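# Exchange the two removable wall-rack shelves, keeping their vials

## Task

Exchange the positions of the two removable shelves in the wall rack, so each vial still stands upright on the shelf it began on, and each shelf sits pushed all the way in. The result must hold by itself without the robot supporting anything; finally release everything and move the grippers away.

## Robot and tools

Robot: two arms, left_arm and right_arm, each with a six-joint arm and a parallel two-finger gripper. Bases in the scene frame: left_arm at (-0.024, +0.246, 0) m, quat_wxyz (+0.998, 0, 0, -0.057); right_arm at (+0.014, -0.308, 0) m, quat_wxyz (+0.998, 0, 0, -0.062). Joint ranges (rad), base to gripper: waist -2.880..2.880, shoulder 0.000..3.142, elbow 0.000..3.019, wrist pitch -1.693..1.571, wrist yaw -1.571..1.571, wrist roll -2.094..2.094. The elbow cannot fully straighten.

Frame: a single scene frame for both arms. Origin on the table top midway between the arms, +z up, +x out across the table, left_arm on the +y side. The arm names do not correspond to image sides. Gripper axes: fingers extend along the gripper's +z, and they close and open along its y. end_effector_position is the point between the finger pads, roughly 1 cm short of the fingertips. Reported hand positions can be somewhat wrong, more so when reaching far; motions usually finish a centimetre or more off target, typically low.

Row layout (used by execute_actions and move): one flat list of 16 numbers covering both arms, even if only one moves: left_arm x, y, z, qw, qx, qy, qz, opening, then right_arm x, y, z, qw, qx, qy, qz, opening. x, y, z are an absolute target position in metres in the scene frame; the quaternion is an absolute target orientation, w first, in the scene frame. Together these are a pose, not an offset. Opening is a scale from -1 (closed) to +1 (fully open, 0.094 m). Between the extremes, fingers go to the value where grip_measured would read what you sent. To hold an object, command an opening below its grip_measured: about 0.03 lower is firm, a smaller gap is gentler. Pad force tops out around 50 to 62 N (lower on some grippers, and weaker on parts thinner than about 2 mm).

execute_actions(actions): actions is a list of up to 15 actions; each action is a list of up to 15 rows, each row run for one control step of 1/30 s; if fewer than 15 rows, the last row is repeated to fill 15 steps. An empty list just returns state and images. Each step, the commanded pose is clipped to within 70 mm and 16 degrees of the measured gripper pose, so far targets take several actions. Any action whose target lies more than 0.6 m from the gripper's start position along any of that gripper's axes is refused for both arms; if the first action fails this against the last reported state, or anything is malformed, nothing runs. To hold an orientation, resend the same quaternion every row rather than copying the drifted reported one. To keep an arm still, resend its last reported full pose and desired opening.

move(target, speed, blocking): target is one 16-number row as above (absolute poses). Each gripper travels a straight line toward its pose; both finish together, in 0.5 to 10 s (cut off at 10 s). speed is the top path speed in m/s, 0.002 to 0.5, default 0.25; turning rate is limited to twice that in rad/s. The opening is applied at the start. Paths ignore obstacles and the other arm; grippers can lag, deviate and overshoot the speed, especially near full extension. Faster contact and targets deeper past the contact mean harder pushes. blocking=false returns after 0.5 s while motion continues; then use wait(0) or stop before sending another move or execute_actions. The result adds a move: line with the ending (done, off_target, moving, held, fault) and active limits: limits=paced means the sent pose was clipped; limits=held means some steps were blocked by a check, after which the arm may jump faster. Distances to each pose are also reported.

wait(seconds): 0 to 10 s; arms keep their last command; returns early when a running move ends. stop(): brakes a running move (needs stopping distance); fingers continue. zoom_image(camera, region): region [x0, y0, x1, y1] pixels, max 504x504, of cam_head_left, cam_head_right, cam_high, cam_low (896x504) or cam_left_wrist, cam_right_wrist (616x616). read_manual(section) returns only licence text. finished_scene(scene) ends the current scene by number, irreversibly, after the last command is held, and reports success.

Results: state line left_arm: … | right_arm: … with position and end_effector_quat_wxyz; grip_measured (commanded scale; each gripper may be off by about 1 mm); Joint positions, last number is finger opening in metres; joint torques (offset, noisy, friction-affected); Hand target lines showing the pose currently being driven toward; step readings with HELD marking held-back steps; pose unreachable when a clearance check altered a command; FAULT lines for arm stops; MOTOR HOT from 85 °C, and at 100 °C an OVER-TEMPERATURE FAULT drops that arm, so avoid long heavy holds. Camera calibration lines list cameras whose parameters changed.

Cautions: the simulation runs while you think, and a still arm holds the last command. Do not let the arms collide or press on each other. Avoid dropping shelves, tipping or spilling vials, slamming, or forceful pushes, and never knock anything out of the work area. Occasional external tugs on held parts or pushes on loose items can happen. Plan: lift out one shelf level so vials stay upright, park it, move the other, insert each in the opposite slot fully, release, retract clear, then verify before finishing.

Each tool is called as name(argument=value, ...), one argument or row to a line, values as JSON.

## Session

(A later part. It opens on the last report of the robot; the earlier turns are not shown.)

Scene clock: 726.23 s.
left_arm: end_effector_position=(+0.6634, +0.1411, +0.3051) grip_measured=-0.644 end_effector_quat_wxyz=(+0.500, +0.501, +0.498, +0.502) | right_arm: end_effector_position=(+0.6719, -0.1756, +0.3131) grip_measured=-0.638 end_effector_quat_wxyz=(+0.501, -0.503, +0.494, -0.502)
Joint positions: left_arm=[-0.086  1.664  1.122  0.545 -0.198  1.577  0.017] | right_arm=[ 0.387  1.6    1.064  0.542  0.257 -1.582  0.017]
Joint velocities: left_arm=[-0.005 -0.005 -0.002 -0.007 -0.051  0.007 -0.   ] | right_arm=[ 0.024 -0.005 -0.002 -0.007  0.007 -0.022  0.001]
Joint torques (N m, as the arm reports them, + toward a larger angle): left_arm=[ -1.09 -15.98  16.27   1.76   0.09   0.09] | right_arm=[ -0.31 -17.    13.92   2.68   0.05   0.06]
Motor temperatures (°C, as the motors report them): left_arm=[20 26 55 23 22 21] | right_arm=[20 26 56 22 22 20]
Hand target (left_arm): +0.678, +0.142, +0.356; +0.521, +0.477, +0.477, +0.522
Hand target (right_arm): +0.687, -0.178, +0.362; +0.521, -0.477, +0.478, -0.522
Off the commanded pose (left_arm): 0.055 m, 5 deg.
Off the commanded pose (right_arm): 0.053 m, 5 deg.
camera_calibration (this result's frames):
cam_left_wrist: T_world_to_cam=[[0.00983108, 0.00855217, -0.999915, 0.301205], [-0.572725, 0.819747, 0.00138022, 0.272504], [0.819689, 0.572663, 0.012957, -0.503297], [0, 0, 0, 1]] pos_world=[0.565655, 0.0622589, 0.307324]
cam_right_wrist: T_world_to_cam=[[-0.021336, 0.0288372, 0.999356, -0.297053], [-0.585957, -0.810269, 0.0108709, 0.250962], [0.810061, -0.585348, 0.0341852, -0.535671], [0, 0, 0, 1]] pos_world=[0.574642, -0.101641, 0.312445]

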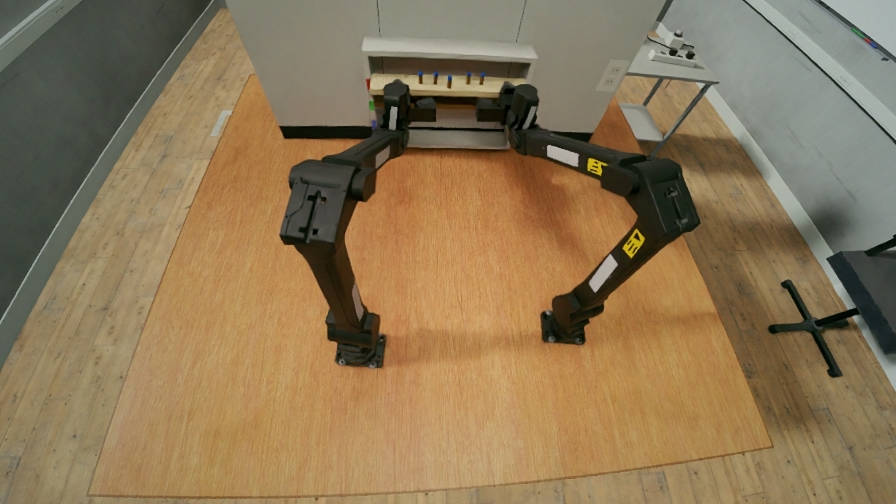

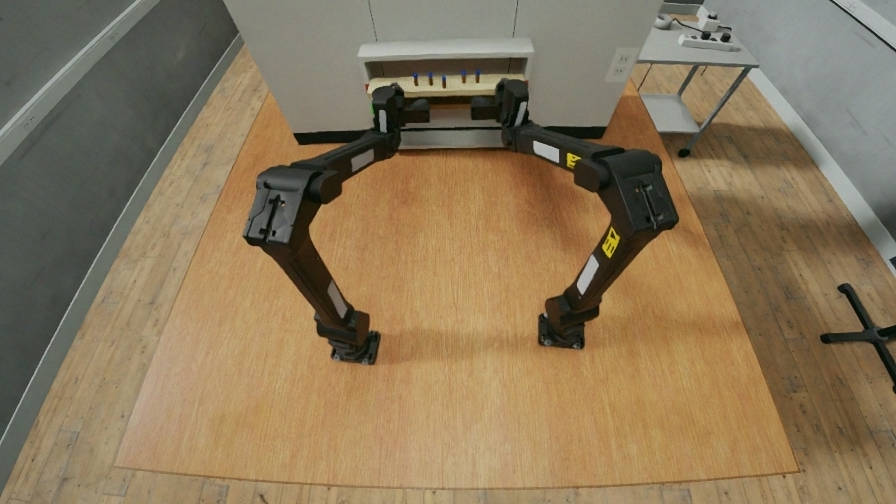

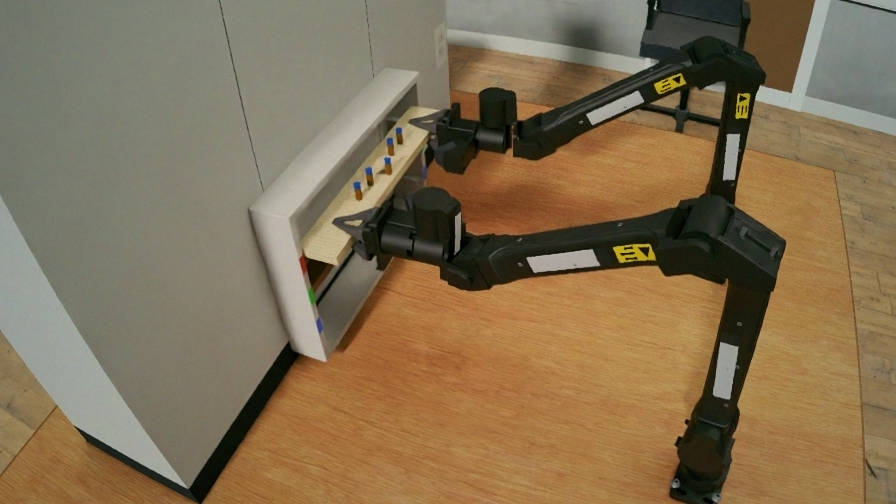

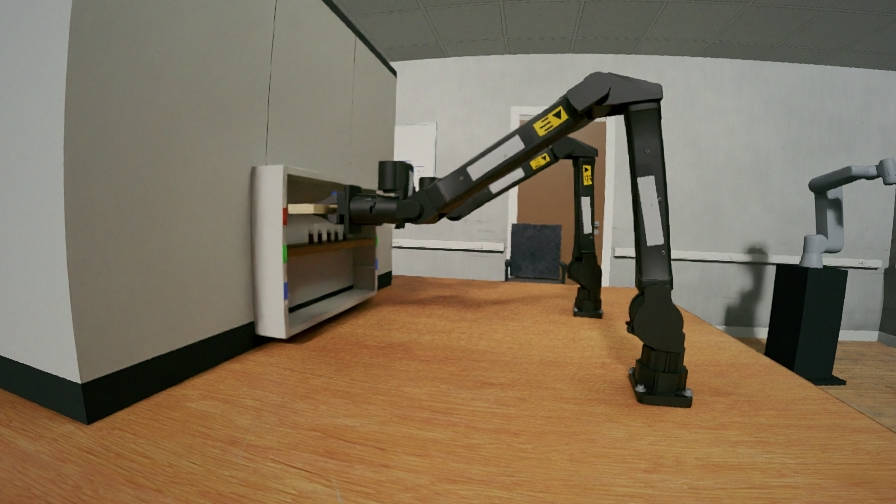

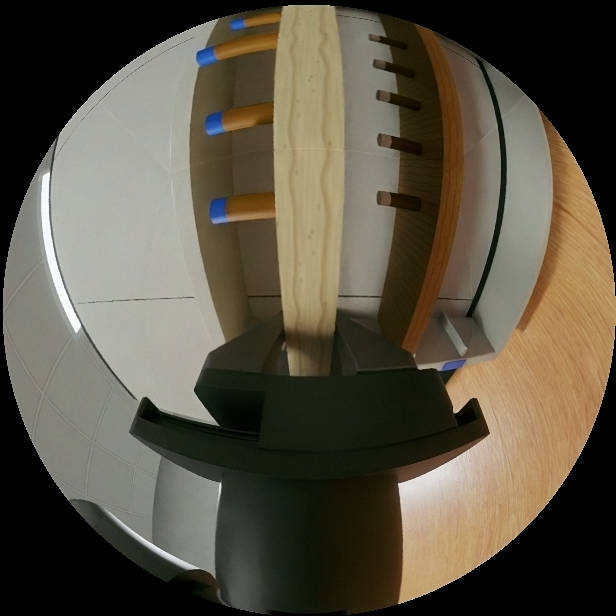

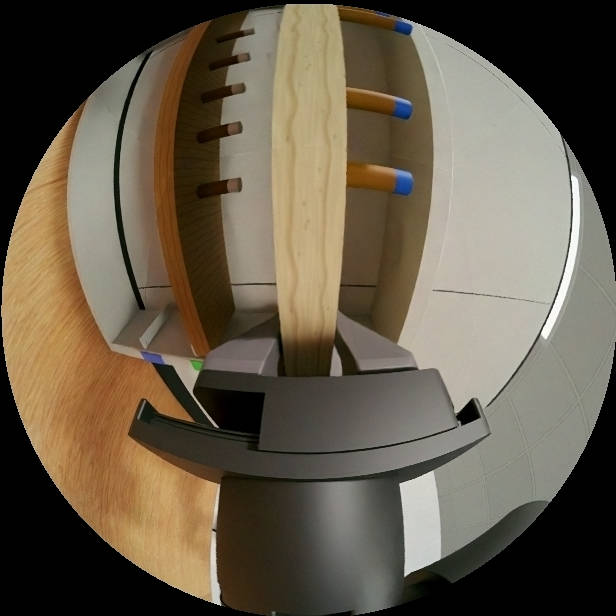

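execute_actions(
  actions=[
    [[0.685,0.141,0.3555,0.522,0.478,0.478,0.522,-0.69,0.694,-0.177,0.3615,0.522,-0.478,0.478,-0.522,-0.69],[0.687,0.141,0.355,0.522,0.478,0.478,0.522,-0.69,0.696,-0.177,0.361,0.522,-0.478,0.478,-0.522,-0.69],[0.689,0.141,0.3545,0.522,0.478,0.478,0.522,-0.69,0.698,-0.177,0.3605,0.522,-0.478,0.478,-0.522,-0.69],[0.691,0.141,0.354,0.522,0.478,0.478,0.522,-0.69,0.700,-0.177,0.360,0.522,-0.478,0.478,-0.522,-0.69],[0.693,0.141,0.3535,0.522,0.478,0.478,0.522,-0.69,0.702,-0.177,0.3595,0.522,-0.478,0.478,-0.522,-0.69],[0.695,0.141,0.353,0.522,0.478,0.478,0.522,-0.69,0.704,-0.177,0.359,0.522,-0.478,0.478,-0.522,-0.69],[0.697,0.141,0.3525,0.522,0.478,0.478,0.522,-0.69,0.706,-0.177,0.3585,0.522,-0.478,0.478,-0.522,-0.69],[0.699,0.141,0.352,0.522,0.478,0.478,0.522,-0.69,0.708,-0.177,0.358,0.522,-0.478,0.478,-0.522,-0.69],[0.701,0.141,0.3515,0.522,0.478,0.478,0.522,-0.69,0.710,-0.177,0.3575,0.522,-0.478,0.478,-0.522,-0.69],[0.703,0.141,0.351,0.522,0.478,0.478,0.522,-0.69,0.712,-0.177,0.357,0.522,-0.478,0.478,-0.522,-0.69],[0.705,0.141,0.3505,0.522,0.478,0.478,0.522,-0.69,0.714,-0.177,0.3565,0.522,-0.478,0.478,-0.522,-0.69],[0.707,0.141,0.350,0.522,0.478,0.478,0.522,-0.69,0.716,-0.177,0.356,0.522,-0.478,0.478,-0.522,-0.69],[0.709,0.141,0.3495,0.522,0.478,0.478,0.522,-0.69,0.718,-0.177,0.3555,0.522,-0.478,0.478,-0.522,-0.69],[0.711,0.141,0.349,0.522,0.478,0.478,0.522,-0.69,0.720,-0.177,0.355,0.522,-0.478,0.478,-0.522,-0.69],[0.713,0.141,0.3485,0.522,0.478,0.478,0.522,-0.69,0.722,-0.177,0.3545,0.522,-0.478,0.478,-0.522,-0.69]],
    [[0.715,0.141,0.348,0.522,0.478,0.478,0.522,-0.69,0.724,-0.177,0.354,0.522,-0.478,0.478,-0.522,-0.69],[0.717,0.141,0.3475,0.522,0.478,0.478,0.522,-0.69,0.726,-0.177,0.3535,0.522,-0.478,0.478,-0.522,-0.69],[0.719,0.141,0.347,0.522,0.478,0.478,0.522,-0.69,0.728,-0.177,0.353,0.522,-0.478,0.478,-0.522,-0.69],[0.721,0.141,0.3465,0.522,0.478,0.478,0.522,-0.69,0.730,-0.177,0.3525,0.522,-0.478,0.478,-0.522,-0.69],[0.723,0.141,0.346,0.522,0.478,0.478,0.522,-0.69,0.732,-0.177,0.352,0.522,-0.478,0.478,-0.522,-0.69],[0.725,0.141,0.3455,0.522,0.478,0.478,0.522,-0.69,0.734,-0.177,0.3515,0.522,-0.478,0.478,-0.522,-0.69],[0.727,0.141,0.345,0.522,0.478,0.478,0.522,-0.69,0.736,-0.177,0.351,0.522,-0.478,0.478,-0.522,-0.69],[0.729,0.141,0.3445,0.522,0.478,0.478,0.522,-0.69,0.738,-0.177,0.3505,0.522,-0.478,0.478,-0.522,-0.69],[0.731,0.141,0.344,0.522,0.478,0.478,0.522,-0.69,0.740,-0.177,0.350,0.522,-0.478,0.478,-0.522,-0.69],[0.733,0.141,0.3435,0.522,0.478,0.478,0.522,-0.69,0.742,-0.177,0.3495,0.522,-0.478,0.478,-0.522,-0.69],[0.735,0.141,0.343,0.522,0.478,0.478,0.522,-0.69,0.744,-0.177,0.349,0.522,-0.478,0.478,-0.522,-0.69],[0.737,0.141,0.3425,0.522,0.478,0.478,0.522,-0.69,0.746,-0.177,0.3485,0.522,-0.478,0.478,-0.522,-0.69],[0.7385,0.141,0.342,0.522,0.478,0.478,0.522,-0.69,0.7475,-0.177,0.348,0.522,-0.478,0.478,-0.522,-0.69],[0.740,0.141,0.3415,0.522,0.478,0.478,0.522,-0.69,0.749,-0.177,0.3475,0.522,-0.478,0.478,-0.522,-0.69],[0.7415,0.141,0.341,0.522,0.478,0.478,0.522,-0.69,0.7505,-0.177,0.347,0.522,-0.478,0.478,-0.522,-0.69]],
    [[0.7425,0.141,0.3407,0.522,0.478,0.478,0.522,-0.69,0.7515,-0.177,0.3466,0.522,-0.478,0.478,-0.522,-0.69],[0.7435,0.141,0.3404,0.522,0.478,0.478,0.522,-0.69,0.7525,-0.177,0.3462,0.522,-0.478,0.478,-0.522,-0.69],[0.7445,0.141,0.3401,0.522,0.478,0.478,0.522,-0.69,0.7535,-0.177,0.3458,0.522,-0.478,0.478,-0.522,-0.69],[0.7455,0.141,0.3398,0.522,0.478,0.478,0.522,-0.69,0.7545,-0.177,0.3454,0.522,-0.478,0.478,-0.522,-0.69],[0.7465,0.141,0.3395,0.522,0.478,0.478,0.522,-0.69,0.7555,-0.177,0.345,0.522,-0.478,0.478,-0.522,-0.69],[0.7475,0.141,0.3392,0.522,0.478,0.478,0.522,-0.69,0.7565,-0.177,0.3446,0.522,-0.478,0.478,-0.522,-0.69],[0.7485,0.141,0.3389,0.522,0.478,0.478,0.522,-0.69,0.7575,-0.177,0.3442,0.522,-0.478,0.478,-0.522,-0.69],[0.7495,0.141,0.3386,0.522,0.478,0.478,0.522,-0.69,0.7585,-0.177,0.3438,0.522,-0.478,0.478,-0.522,-0.69],[0.7505,0.141,0.3383,0.522,0.478,0.478,0.522,-0.69,0.7595,-0.177,0.3434,0.522,-0.478,0.478,-0.522,-0.69],[0.7515,0.141,0.338,0.522,0.478,0.478,0.522,-0.69,0.7605,-0.177,0.343,0.522,-0.478,0.478,-0.522,-0.69],[0.7525,0.141,0.338,0.522,0.478,0.478,0.522,-0.69,0.7615,-0.177,0.343,0.522,-0.478,0.478,-0.522,-0.69],[0.7535,0.141,0.338,0.522,0.478,0.478,0.522,-0.69,0.7625,-0.177,0.343,0.522,-0.478,0.478,-0.522,-0.69],[0.754,0.141,0.338,0.522,0.478,0.478,0.522,-0.69,0.763,-0.177,0.343,0.522,-0.478,0.478,-0.522,-0.69]],
  ],
)

Scene clock: 767.10 s.
left_arm: end_effector_position=(+0.7288, +0.1410, +0.2904) grip_measured=-0.644 end_effector_quat_wxyz=(+0.501, +0.499, +0.497, +0.503) | right_arm: end_effector_position=(+0.7358, -0.1747, +0.2979) grip_measured=-0.638 end_effector_quat_wxyz=(+0.502, -0.502, +0.494, -0.503)
Joint positions: left_arm=[-0.064  1.832  1.31   0.531 -0.177  1.577  0.017] | right_arm=[ 0.36   1.766  1.236  0.54   0.229 -1.582  0.017]
Joint velocities: left_arm=[ 0.005 -0.005 -0.002 -0.012 -0.022  0.066 -0.001] | right_arm=[ 0.005 -0.005  0.027 -0.012 -0.081 -0.022 -0.002]
Joint torques (N m, as the arm reports them, + toward a larger angle): left_arm=[ -1.05 -17.48  17.36   1.6    0.11   0.06] | right_arm=[ -0.3  -18.19  14.89   2.55  -0.07   0.08]
Motor temperatures (°C, as the motors report them): left_arm=[20 26 56 23 22 21] | right_arm=[20 26 58 22 22 20]
Hand target (left_arm): +0.747, +0.142, +0.338; +0.521, +0.477, +0.477, +0.522
Hand target (right_arm): +0.756, -0.178, +0.343; +0.521, -0.477, +0.478, -0.522
Off the commanded pose (left_arm): 0.054 m, 5 deg.
Off the commanded pose (right_arm): 0.053 m, 5 deg.
Step readings (end_effector_position; steps 1 to 15: 1st action; 16 to 30: 2nd action; 31 to 45: 3rd action):
0: left_arm (+0.6634, +0.1411, +0.3051) | right_arm (+0.6719, -0.1756, +0.3131)
1: left_arm (+0.6634, +0.1410, +0.3049) | right_arm (+0.6719, -0.1756, +0.3131)
2: left_arm (+0.6636, +0.1410, +0.3051) | right_arm (+0.6721, -0.1755, +0.3132)
4: left_arm (+0.6654, +0.1411, +0.3051) | right_arm (+0.6738, -0.1754, +0.3133)
8: left_arm (+0.6733, +0.1412, +0.3050) | right_arm (+0.6818, -0.1752, +0.3130)
15: left_arm (+0.6883, +0.1408, +0.2991) | right_arm (+0.6967, -0.1751, +0.3074)
16: left_arm (+0.6902, +0.1408, +0.2981) | right_arm (+0.6987, -0.1753, +0.3061)
17: left_arm (+0.6921, +0.1409, +0.2970) | right_arm (+0.7006, -0.1751, +0.3051)
19: left_arm (+0.6959, +0.1408, +0.2955) | right_arm (+0.7044, -0.1752, +0.3036)
23: left_arm (+0.7036, +0.1409, +0.2935) | right_arm (+0.7120, -0.1750, +0.3015)
30: left_arm (+0.7173, +0.1406, +0.2916) | right_arm (+0.7257, -0.1749, +0.2999)
31: left_arm (+0.7190, +0.1408, +0.2913) | right_arm (+0.7274, -0.1750, +0.2993)
32: left_arm (+0.7205, +0.1406, +0.2906) | right_arm (+0.7289, -0.1751, +0.2988)
34: left_arm (+0.7229, +0.1407, +0.2907) | right_arm (+0.7313, -0.1749, +0.2977)
38: left_arm (+0.7267, +0.1408, +0.2906) | right_arm (+0.7353, -0.1748, +0.2981)
45: end_effector_position above
camera_calibration (this result's frames):
cam_left_wrist: T_world_to_cam=[[0.014724, 0.00814266, -0.999858, 0.282257], [-0.573039, 0.819526, -0.00176456, 0.311171], [0.819396, 0.572984, 0.0167328, -0.557624], [0, 0, 0, 1]] pos_world=[0.631072, 0.0621981, 0.292097]
cam_right_wrist: T_world_to_cam=[[-0.0250716, 0.0281112, 0.99929, -0.277941], [-0.586302, -0.810052, 0.00807772, 0.290462], [0.809704, -0.585684, 0.0367909, -0.586997], [0, 0, 0, 1]] pos_world=[0.638624, -0.100692, 0.296994]

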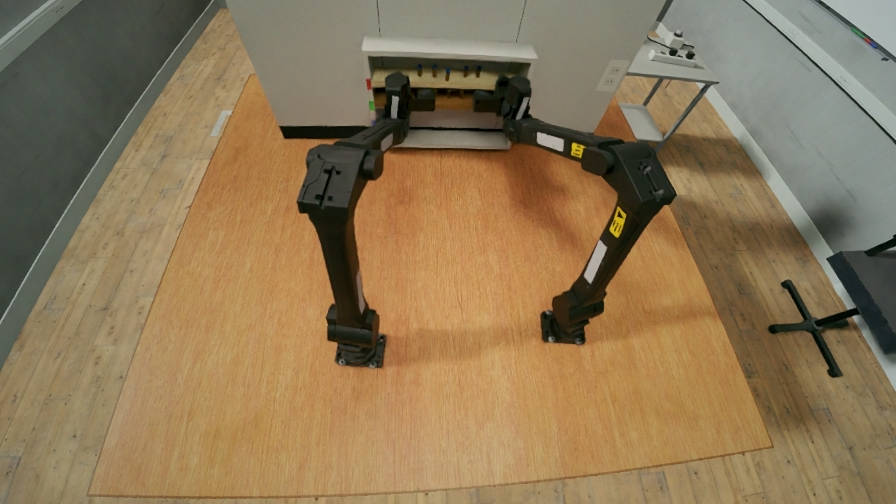

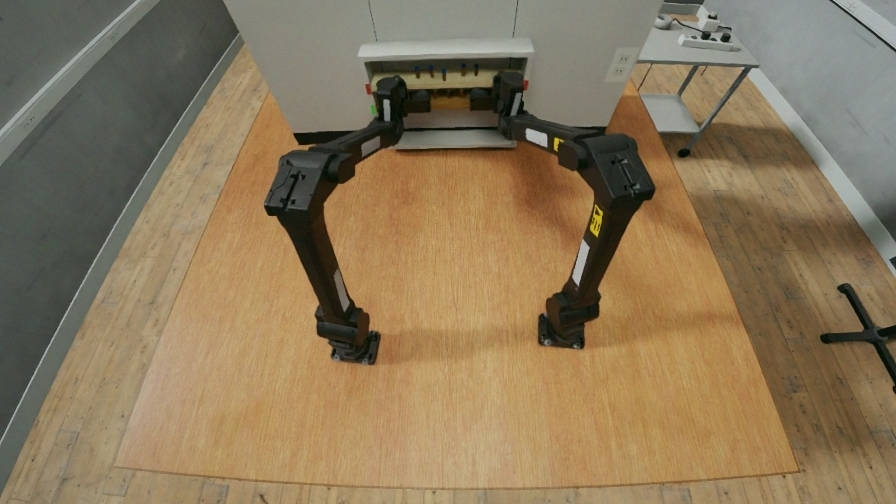

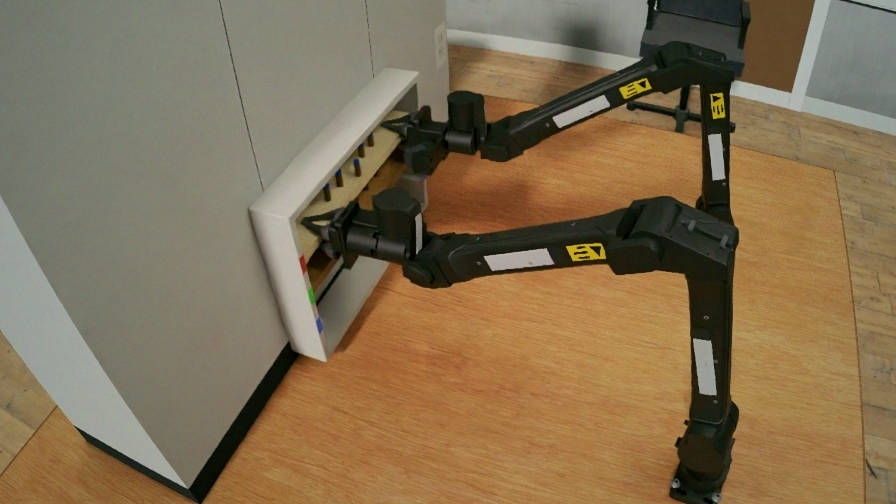

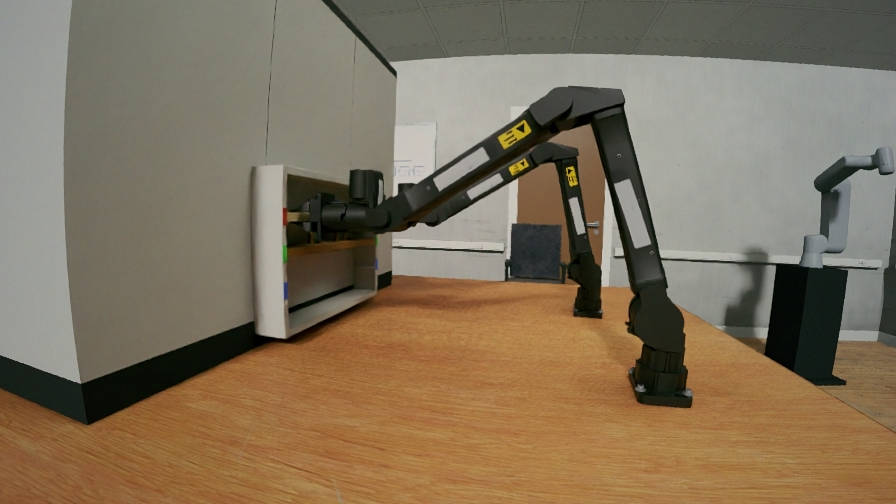

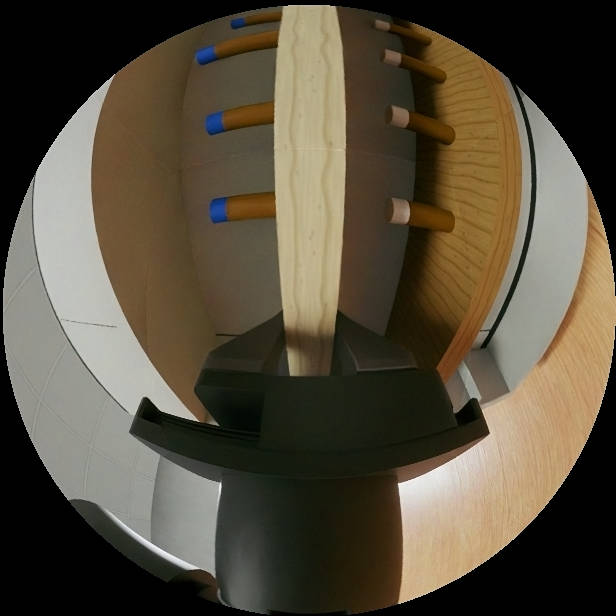

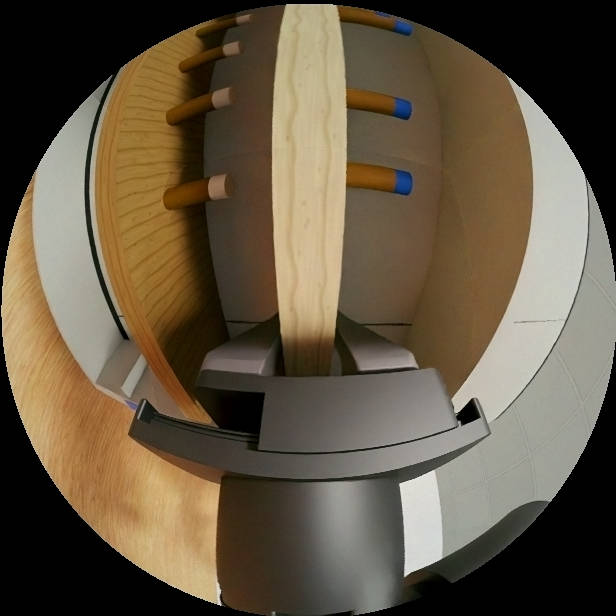

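execute_actions(
  actions=[
    [[0.7515,0.141,0.3335,0.520,0.480,0.480,0.520,-0.69,0.760,-0.177,0.339,0.520,-0.480,0.480,-0.520,-0.69],[0.749,0.141,0.329,0.518,0.482,0.482,0.518,-0.69,0.757,-0.177,0.335,0.518,-0.482,0.482,-0.518,-0.69],[0.7465,0.141,0.3245,0.5155,0.4845,0.4845,0.5155,-0.69,0.754,-0.1765,0.331,0.5155,-0.4845,0.4845,-0.5155,-0.69],[0.744,0.141,0.320,0.513,0.487,0.487,0.513,-0.69,0.751,-0.176,0.327,0.513,-0.487,0.487,-0.513,-0.69],[0.741,0.141,0.3155,0.511,0.489,0.489,0.511,-0.69,0.748,-0.176,0.3225,0.511,-0.489,0.489,-0.511,-0.69],[0.738,0.141,0.311,0.509,0.491,0.491,0.509,-0.69,0.745,-0.176,0.318,0.509,-0.491,0.491,-0.509,-0.69],[0.738,0.141,0.311,0.509,0.491,0.491,0.509,-0.66,0.745,-0.176,0.318,0.509,-0.491,0.491,-0.509,-0.66],[0.738,0.141,0.311,0.509,0.491,0.491,0.509,-0.62,0.745,-0.176,0.318,0.509,-0.491,0.491,-0.509,-0.62],[0.738,0.141,0.311,0.509,0.491,0.491,0.509,-0.55,0.745,-0.176,0.318,0.509,-0.491,0.491,-0.509,-0.55],[0.738,0.141,0.311,0.509,0.491,0.491,0.509,-0.45,0.745,-0.176,0.318,0.509,-0.491,0.491,-0.509,-0.45],[0.738,0.141,0.311,0.509,0.491,0.491,0.509,-0.33,0.745,-0.176,0.318,0.509,-0.491,0.491,-0.509,-0.33],[0.738,0.141,0.311,0.509,0.491,0.491,0.509,-0.2,0.745,-0.176,0.318,0.509,-0.491,0.491,-0.509,-0.2],[0.738,0.141,0.311,0.509,0.491,0.491,0.509,-0.07,0.745,-0.176,0.318,0.509,-0.491,0.491,-0.509,-0.07],[0.738,0.141,0.311,0.509,0.491,0.491,0.509,0.06,0.745,-0.176,0.318,0.509,-0.491,0.491,-0.509,0.06],[0.738,0.141,0.311,0.509,0.491,0.491,0.509,0.18,0.745,-0.176,0.318,0.509,-0.491,0.491,-0.509,0.18]],
    [[0.735,0.141,0.313,0.510,0.490,0.490,0.510,0.18,0.742,-0.176,0.317,0.509,-0.491,0.491,-0.509,0.18],[0.731,0.141,0.315,0.510,0.490,0.490,0.510,0.18,0.738,-0.176,0.316,0.509,-0.491,0.491,-0.509,0.18],[0.727,0.141,0.317,0.511,0.489,0.489,0.511,0.18,0.734,-0.176,0.315,0.509,-0.491,0.491,-0.509,0.18],[0.723,0.141,0.319,0.511,0.489,0.489,0.511,0.18,0.730,-0.176,0.314,0.509,-0.491,0.491,-0.509,0.18],[0.719,0.141,0.321,0.512,0.488,0.488,0.512,0.18,0.726,-0.176,0.313,0.509,-0.491,0.491,-0.509,0.18],[0.715,0.141,0.322,0.512,0.488,0.488,0.512,0.18,0.722,-0.176,0.313,0.509,-0.491,0.491,-0.509,0.18],[0.711,0.141,0.322,0.512,0.488,0.488,0.512,0.18,0.718,-0.176,0.313,0.509,-0.491,0.491,-0.509,0.18],[0.707,0.141,0.322,0.512,0.488,0.488,0.512,0.18,0.714,-0.176,0.313,0.509,-0.491,0.491,-0.509,0.18],[0.7025,0.141,0.322,0.512,0.488,0.488,0.512,0.18,0.7095,-0.176,0.313,0.509,-0.491,0.491,-0.509,0.18],[0.698,0.141,0.322,0.512,0.488,0.488,0.512,0.18,0.705,-0.176,0.313,0.509,-0.491,0.491,-0.509,0.18],[0.6935,0.141,0.322,0.512,0.488,0.488,0.512,0.18,0.7005,-0.176,0.313,0.509,-0.491,0.491,-0.509,0.18],[0.689,0.141,0.322,0.512,0.488,0.488,0.512,0.18,0.696,-0.176,0.313,0.509,-0.491,0.491,-0.509,0.18],[0.6845,0.141,0.322,0.512,0.488,0.488,0.512,0.18,0.6915,-0.176,0.313,0.509,-0.491,0.491,-0.509,0.18],[0.680,0.141,0.322,0.512,0.488,0.488,0.512,0.18,0.687,-0.176,0.313,0.509,-0.491,0.491,-0.509,0.18],[0.675,0.141,0.322,0.512,0.488,0.488,0.512,0.18,0.682,-0.176,0.313,0.509,-0.491,0.491,-0.509,0.18]],
    [[0.670,0.141,0.322,0.512,0.488,0.488,0.512,0.18,0.677,-0.176,0.313,0.509,-0.491,0.491,-0.509,0.18],[0.665,0.141,0.322,0.512,0.488,0.488,0.512,0.18,0.672,-0.176,0.313,0.509,-0.491,0.491,-0.509,0.18],[0.660,0.141,0.322,0.512,0.488,0.488,0.512,0.18,0.667,-0.176,0.313,0.509,-0.491,0.491,-0.509,0.18],[0.655,0.141,0.322,0.512,0.488,0.488,0.512,0.18,0.662,-0.176,0.313,0.509,-0.491,0.491,-0.509,0.18],[0.651,0.141,0.322,0.512,0.488,0.488,0.512,0.18,0.658,-0.176,0.313,0.509,-0.491,0.491,-0.509,0.18],[0.647,0.141,0.321,0.512,0.488,0.488,0.512,0.18,0.654,-0.176,0.313,0.509,-0.491,0.491,-0.509,0.18],[0.647,0.141,0.318,0.512,0.488,0.488,0.512,0.18,0.654,-0.176,0.311,0.509,-0.491,0.491,-0.509,0.18],[0.647,0.1415,0.313,0.5115,0.4885,0.4885,0.5115,0.18,0.654,-0.1765,0.307,0.509,-0.491,0.491,-0.509,0.18],[0.647,0.1415,0.307,0.511,0.489,0.489,0.511,0.18,0.654,-0.1765,0.302,0.509,-0.491,0.491,-0.509,0.18],[0.647,0.142,0.301,0.5105,0.4895,0.4895,0.5105,0.18,0.654,-0.177,0.297,0.509,-0.491,0.491,-0.509,0.18],[0.647,0.142,0.295,0.510,0.490,0.490,0.510,0.18,0.654,-0.177,0.292,0.509,-0.491,0.491,-0.509,0.18],[0.647,0.1425,0.289,0.510,0.490,0.490,0.510,0.18,0.654,-0.1775,0.287,0.509,-0.491,0.491,-0.509,0.18],[0.647,0.1425,0.283,0.509,0.491,0.491,0.509,0.18,0.654,-0.1775,0.282,0.509,-0.491,0.491,-0.509,0.18],[0.647,0.143,0.277,0.509,0.491,0.491,0.509,0.18,0.654,-0.178,0.277,0.509,-0.491,0.491,-0.509,0.18],[0.647,0.143,0.271,0.509,0.491,0.491,0.509,0.18,0.654,-0.178,0.272,0.509,-0.491,0.491,-0.509,0.18]],
    [[0.647,0.143,0.265,0.508,0.492,0.492,0.508,0.18,0.654,-0.178,0.267,0.509,-0.491,0.491,-0.509,0.18],[0.647,0.143,0.259,0.508,0.492,0.492,0.508,0.18,0.654,-0.178,0.262,0.509,-0.491,0.491,-0.509,0.18],[0.647,0.143,0.253,0.508,0.492,0.492,0.508,0.18,0.654,-0.178,0.257,0.509,-0.491,0.491,-0.509,0.18],[0.647,0.143,0.247,0.507,0.493,0.493,0.507,0.18,0.654,-0.178,0.252,0.509,-0.491,0.491,-0.509,0.18],[0.648,0.143,0.242,0.507,0.493,0.493,0.507,0.18,0.655,-0.178,0.247,0.509,-0.491,0.491,-0.509,0.18],[0.650,0.143,0.237,0.507,0.493,0.493,0.507,0.18,0.657,-0.178,0.243,0.509,-0.491,0.491,-0.509,0.18],[0.653,0.143,0.234,0.507,0.493,0.493,0.507,0.18,0.660,-0.178,0.240,0.509,-0.491,0.491,-0.509,0.18],[0.656,0.143,0.232,0.507,0.493,0.493,0.507,0.18,0.663,-0.178,0.238,0.509,-0.491,0.491,-0.509,0.18],[0.660,0.143,0.230,0.507,0.493,0.493,0.507,0.18,0.667,-0.178,0.237,0.509,-0.491,0.491,-0.509,0.18],[0.664,0.143,0.230,0.507,0.493,0.493,0.507,0.18,0.671,-0.178,0.237,0.509,-0.491,0.491,-0.509,0.18],[0.668,0.143,0.230,0.507,0.493,0.493,0.507,0.18,0.675,-0.178,0.237,0.509,-0.491,0.491,-0.509,0.18],[0.672,0.143,0.230,0.507,0.493,0.493,0.507,0.18,0.679,-0.178,0.237,0.509,-0.491,0.491,-0.509,0.18],[0.676,0.143,0.230,0.507,0.493,0.493,0.507,0.18,0.683,-0.178,0.237,0.509,-0.491,0.491,-0.509,0.18],[0.680,0.143,0.230,0.507,0.493,0.493,0.507,0.18,0.687,-0.178,0.237,0.509,-0.491,0.491,-0.509,0.18],[0.683,0.143,0.230,0.507,0.493,0.493,0.507,0.18,0.690,-0.178,0.237,0.509,-0.491,0.491,-0.509,0.18]],
  ],
)

Scene clock: 820.53 s.
left_arm: end_effector_position=(+0.6564, +0.1428, +0.1956) grip_measured=+0.178 end_effector_quat_wxyz=(+0.484, +0.517, +0.507, +0.491) | right_arm: end_effector_position=(+0.6663, -0.1753, +0.2105) grip_measured=+0.177 end_effector_quat_wxyz=(+0.493, -0.512, +0.499, -0.497)
Joint positions: left_arm=[-0.084  1.813  1.014  0.748 -0.194  1.577  0.055] | right_arm=[ 0.39   1.756  0.955  0.779  0.258 -1.582  0.055]
Joint velocities: left_arm=[-0.005  0.239  0.11   0.007 -0.007 -0.022 -0.   ] | right_arm=[-0.015  0.19   0.046  0.007  0.022  0.007  0.   ]
Joint torques (N m, as the arm reports them, + toward a larger angle): left_arm=[ -1.06 -16.41  13.72   2.43   0.03  -0.07] | right_arm=[ -0.28 -17.26  11.51   2.88   0.     0.17]
Motor temperatures (°C, as the motors report them): left_arm=[20 27 58 23 22 21] | right_arm=[20 26 60 22 22 20]
Hand target (left_arm): +0.679, +0.143, +0.231; +0.507, +0.493, +0.493, +0.507
Hand target (right_arm): +0.688, -0.179, +0.238; +0.509, -0.491, +0.491, -0.509
Off the commanded pose (left_arm): 0.043 m, 5 deg.
Off the commanded pose (right_arm): 0.036 m, 3 deg.
Step readings (end_effector_position; steps 1 to 15: 1st action; 16 to 30: 2nd action; 31 to 45: 3rd action; 46 to 60: 4th action):
0: left_arm (+0.7288, +0.1410, +0.2904) | right_arm (+0.7358, -0.1747, +0.2979)
1: left_arm (+0.7288, +0.1410, +0.2904) | right_arm (+0.7358, -0.1747, +0.2979)
2: left_arm (+0.7288, +0.1410, +0.2904) | right_arm (+0.7358, -0.1747, +0.2979)
4: left_arm (+0.7288, +0.1410, +0.2900) | right_arm (+0.7358, -0.1747, +0.2975)
8: left_arm (+0.7288, +0.1410, +0.2899) | right_arm (+0.7358, -0.1748, +0.2974)
15: left_arm (+0.7288, +0.1410, +0.2899) | right_arm (+0.7358, -0.1748, +0.2965)
16: left_arm (+0.7288, +0.1410, +0.2899) | right_arm (+0.7358, -0.1748, +0.2965)
17: left_arm (+0.7288, +0.1410, +0.2899) | right_arm (+0.7358, -0.1749, +0.2968)
19: left_arm (+0.7288, +0.1410, +0.2899) | right_arm (+0.7354, -0.1755, +0.2982)
23: left_arm (+0.7233, +0.1423, +0.2894) | right_arm (+0.7280, -0.1784, +0.3022)
30: left_arm (+0.6929, +0.1482, +0.2867) | right_arm (+0.6973, -0.1854, +0.3086)
31: left_arm (+0.6880, +0.1489, +0.2873) | right_arm (+0.6925, -0.1854, +0.3094)
32: left_arm (+0.6831, +0.1491, +0.2882) | right_arm (+0.6878, -0.1853, +0.3100)
34: left_arm (+0.6730, +0.1491, +0.2902) | right_arm (+0.6779, -0.1844, +0.3101)
38: left_arm (+0.6552, +0.1468, +0.2944) | right_arm (+0.6608, -0.1810, +0.3105)
45: left_arm (+0.6448, +0.1462, +0.2896) | right_arm (+0.6541, -0.1803, +0.3016)
46: left_arm (+0.6441, +0.1463, +0.2873) | right_arm (+0.6541, -0.1803, +0.2971)
47: left_arm (+0.6438, +0.1464, +0.2836) | right_arm (+0.6542, -0.1802, +0.2919)
49: left_arm (+0.6439, +0.1464, +0.2742) | right_arm (+0.6548, -0.1801, +0.2790)
53: left_arm (+0.6480, +0.1455, +0.2460) | right_arm (+0.6589, -0.1789, +0.2517)
60: end_effector_position above
camera_calibration (this result's frames):
cam_left_wrist: T_world_to_cam=[[-0.0436135, 0.019618, -0.998856, 0.225056], [-0.569393, 0.821043, 0.0409873, 0.257084], [0.820908, 0.570529, -0.0246382, -0.490289], [0, 0, 0, 1]] pos_world=[0.558679, 0.0642319, 0.202182]
cam_right_wrist: T_world_to_cam=[[0.00548171, 0.0357673, 0.999345, -0.211324], [-0.584453, -0.810787, 0.0322245, 0.243475], [0.811409, -0.584247, 0.0164598, -0.524498], [0, 0, 0, 1]] pos_world=[0.569041, -0.101472, 0.211973]

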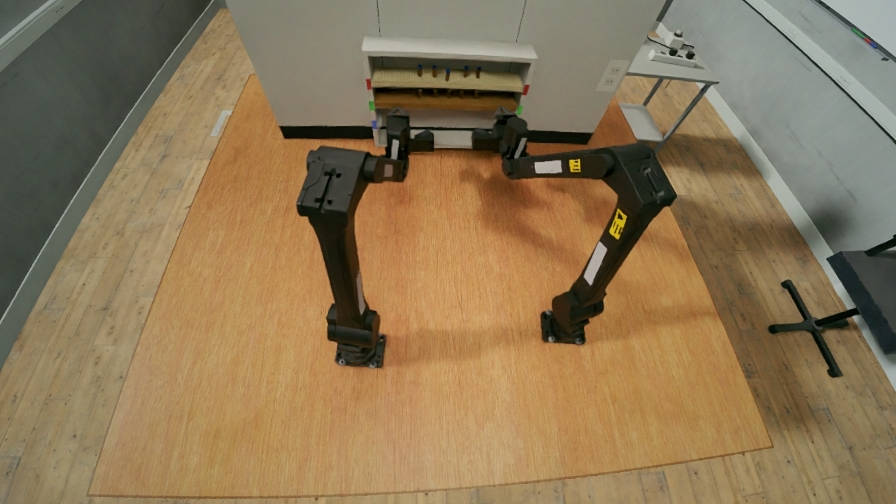

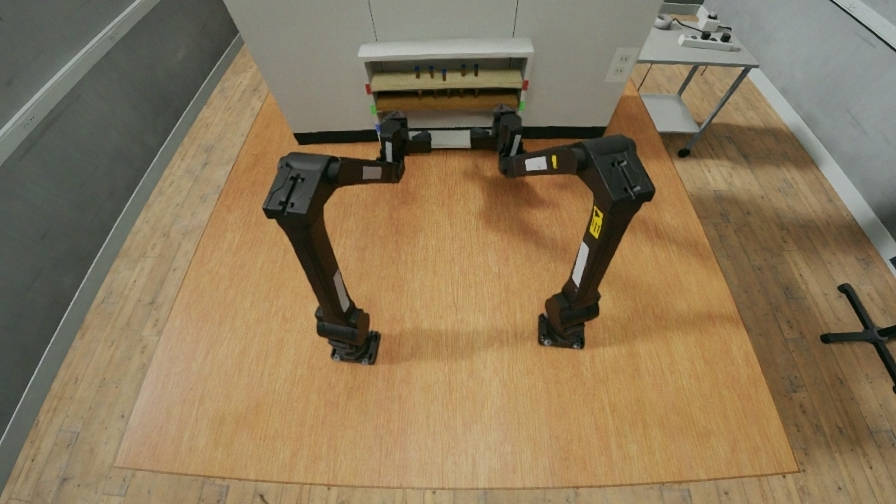

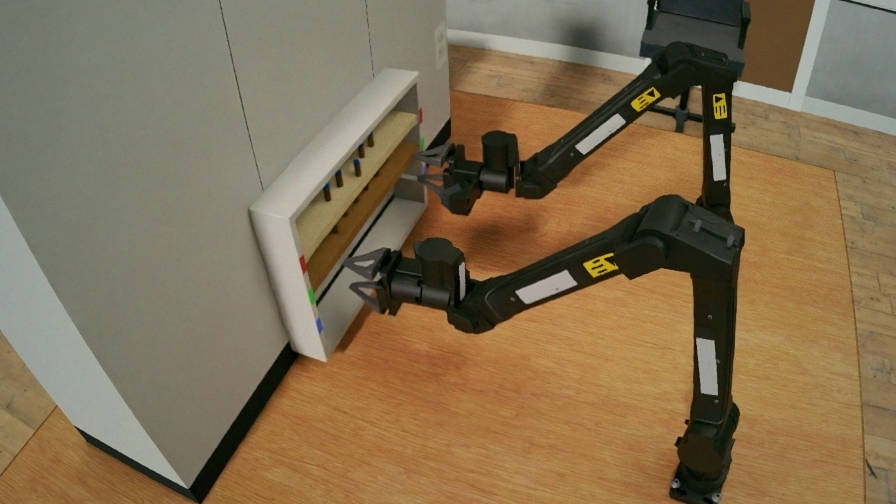

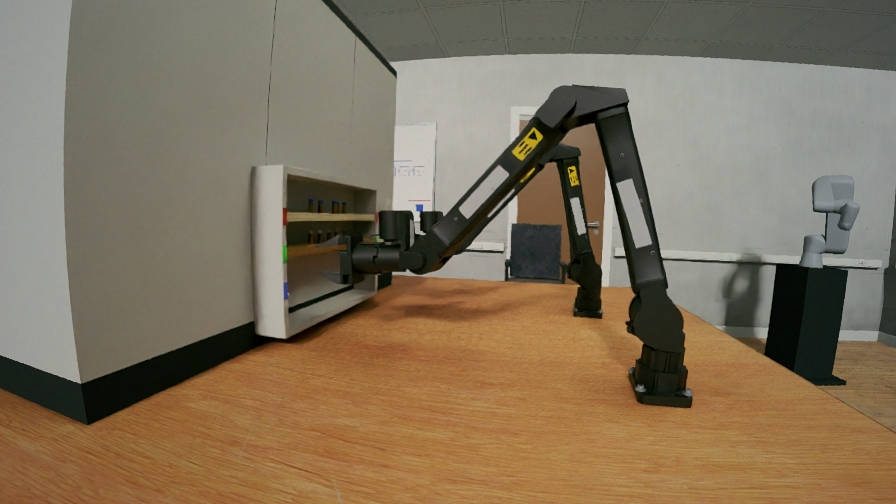

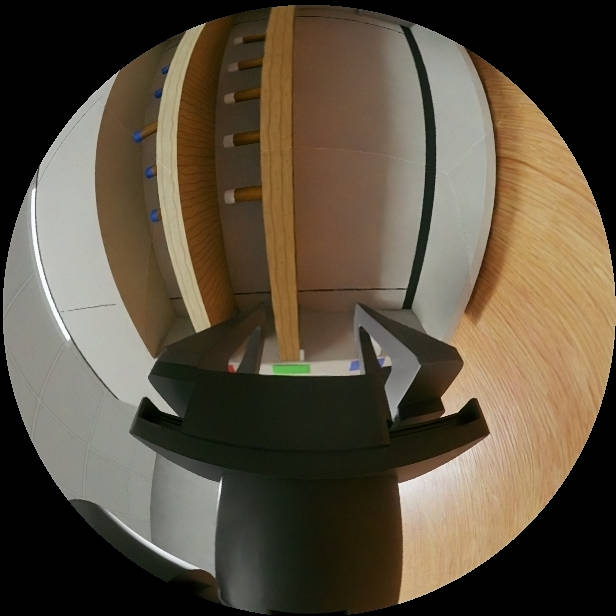

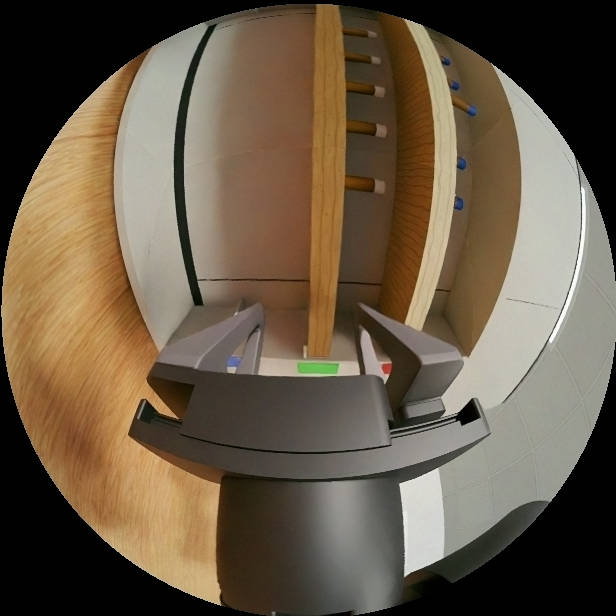

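execute_actions(
  actions=[],
)

Scene clock: 830.10 s.
left_arm: end_effector_position=(+0.6647, +0.1410, +0.2008) grip_measured=+0.178 end_effector_quat_wxyz=(+0.489, +0.513, +0.504, +0.493) | right_arm: end_effector_position=(+0.6727, -0.1755, +0.2121) grip_measured=+0.177 end_effector_quat_wxyz=(+0.494, -0.509, +0.498, -0.498)
Joint positions: left_arm=[-0.084  1.826  1.041  0.748 -0.193  1.577  0.055] | right_arm=[ 0.387  1.768  0.973  0.779  0.257 -1.582  0.055]
Joint velocities: left_arm=[ 0.005 -0.015 -0.007 -0.012  0.007  0.051 -0.001] | right_arm=[ 0.015 -0.005  0.007 -0.002  0.037  0.051 -0.001]
Joint torques (N m, as the arm reports them, + toward a larger angle): left_arm=[ -0.87 -16.6   12.2    2.43   0.03  -0.08] | right_arm=[ -0.4  -17.37  10.45   2.87  -0.03   0.17]
Motor temperatures (°C, as the motors report them): left_arm=[20 26 55 23 22 21] | right_arm=[20 26 57 22 22 20]
Hand target (left_arm): +0.679, +0.143, +0.231; +0.507, +0.493, +0.493, +0.507
Hand target (right_arm): +0.688, -0.178, +0.238; +0.509, -0.491, +0.490, -0.509
Off the commanded pose (left_arm): 0.035 m, 4 deg.
Off the commanded pose (right_arm): 0.030 m, 3 deg.
camera_calibration (this result's frames):
cam_left_wrist: T_world_to_cam=[[-0.0297774, 0.0168474, -0.999415, 0.221901], [-0.569263, 0.821578, 0.0308106, 0.265001], [0.821616, 0.569848, -0.0148738, -0.498336], [0, 0, 0, 1]] pos_world=[0.566904, 0.0625184, 0.206194]
cam_right_wrist: T_world_to_cam=[[-0.000711387, 0.0340349, 0.99942, -0.209101], [-0.585875, -0.809946, 0.0271654, 0.249231], [0.810401, -0.585516, 0.0205164, -0.530166], [0, 0, 0, 1]] pos_world=[0.575516, -0.101441, 0.213086]

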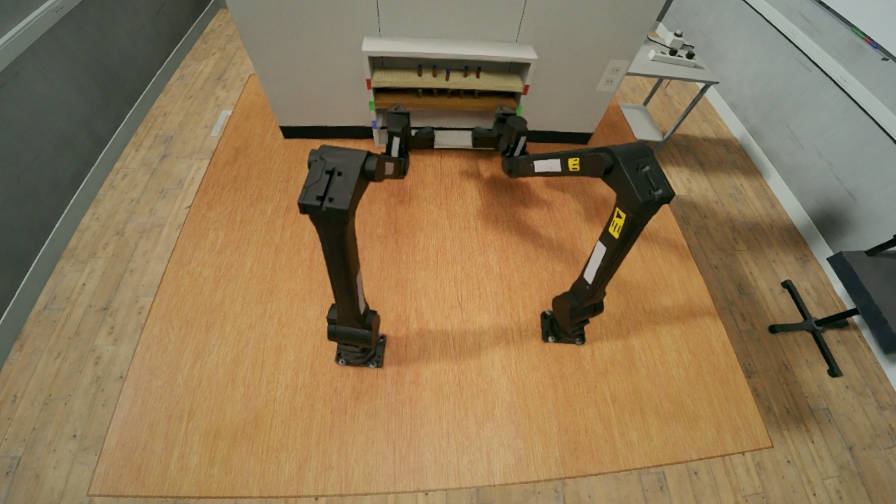

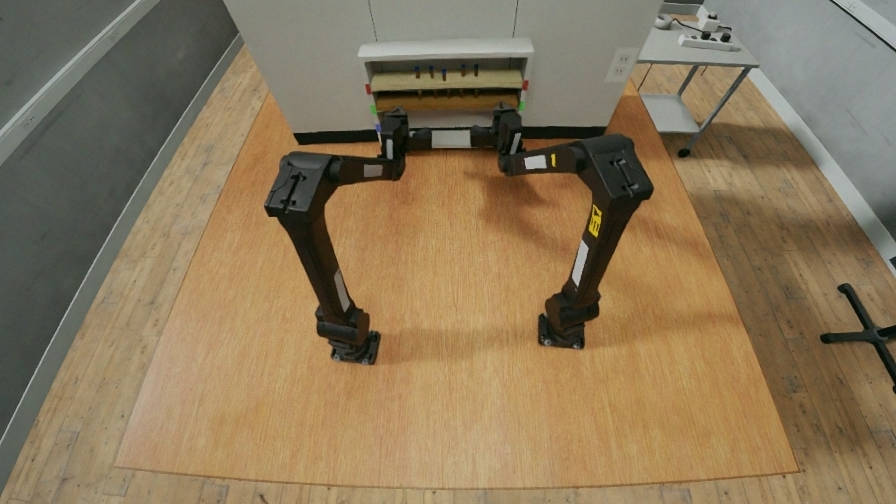

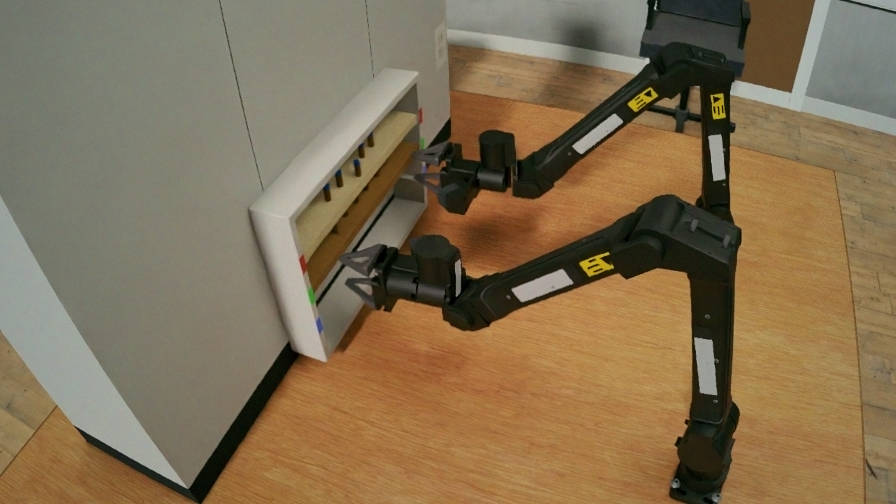

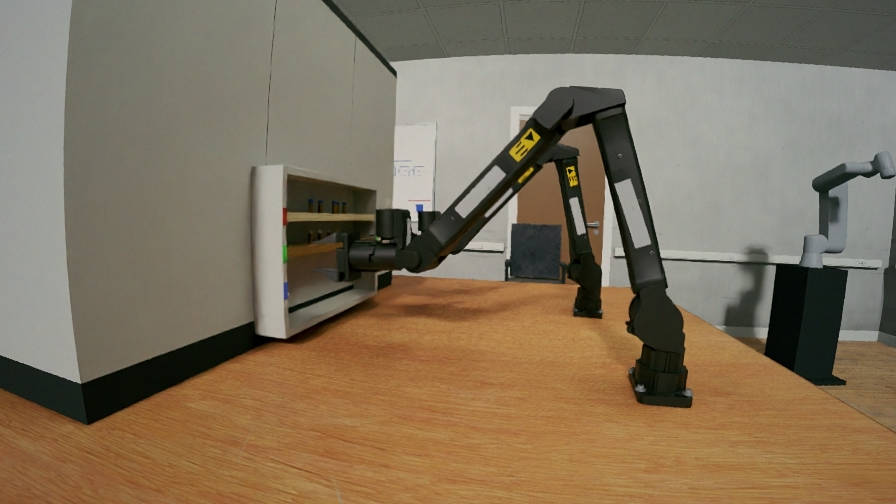

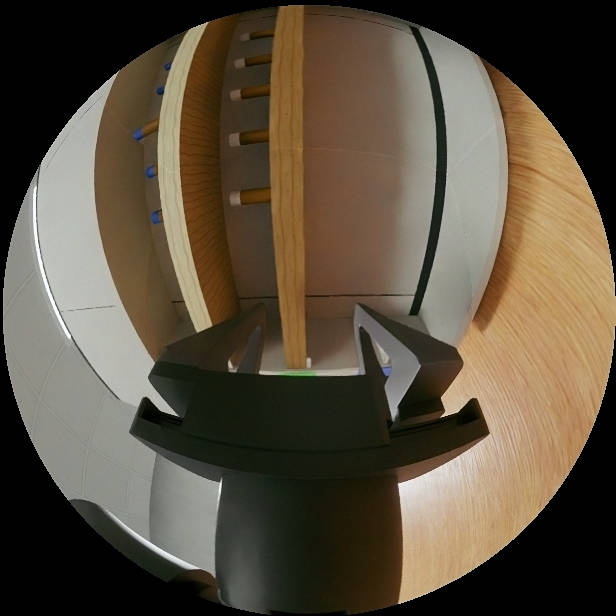

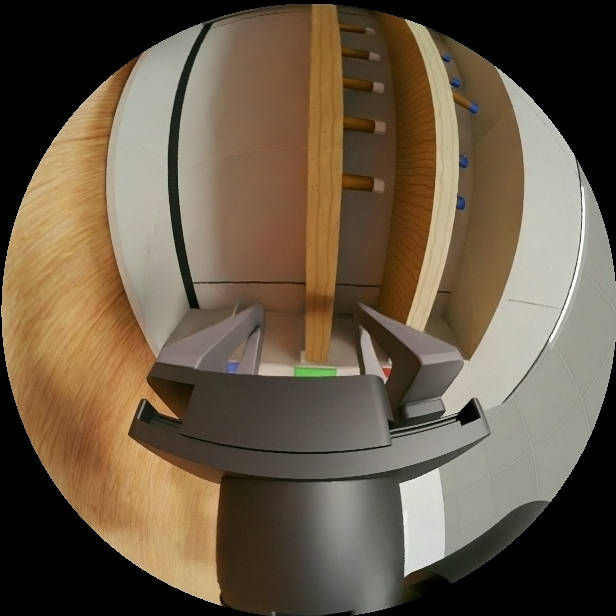

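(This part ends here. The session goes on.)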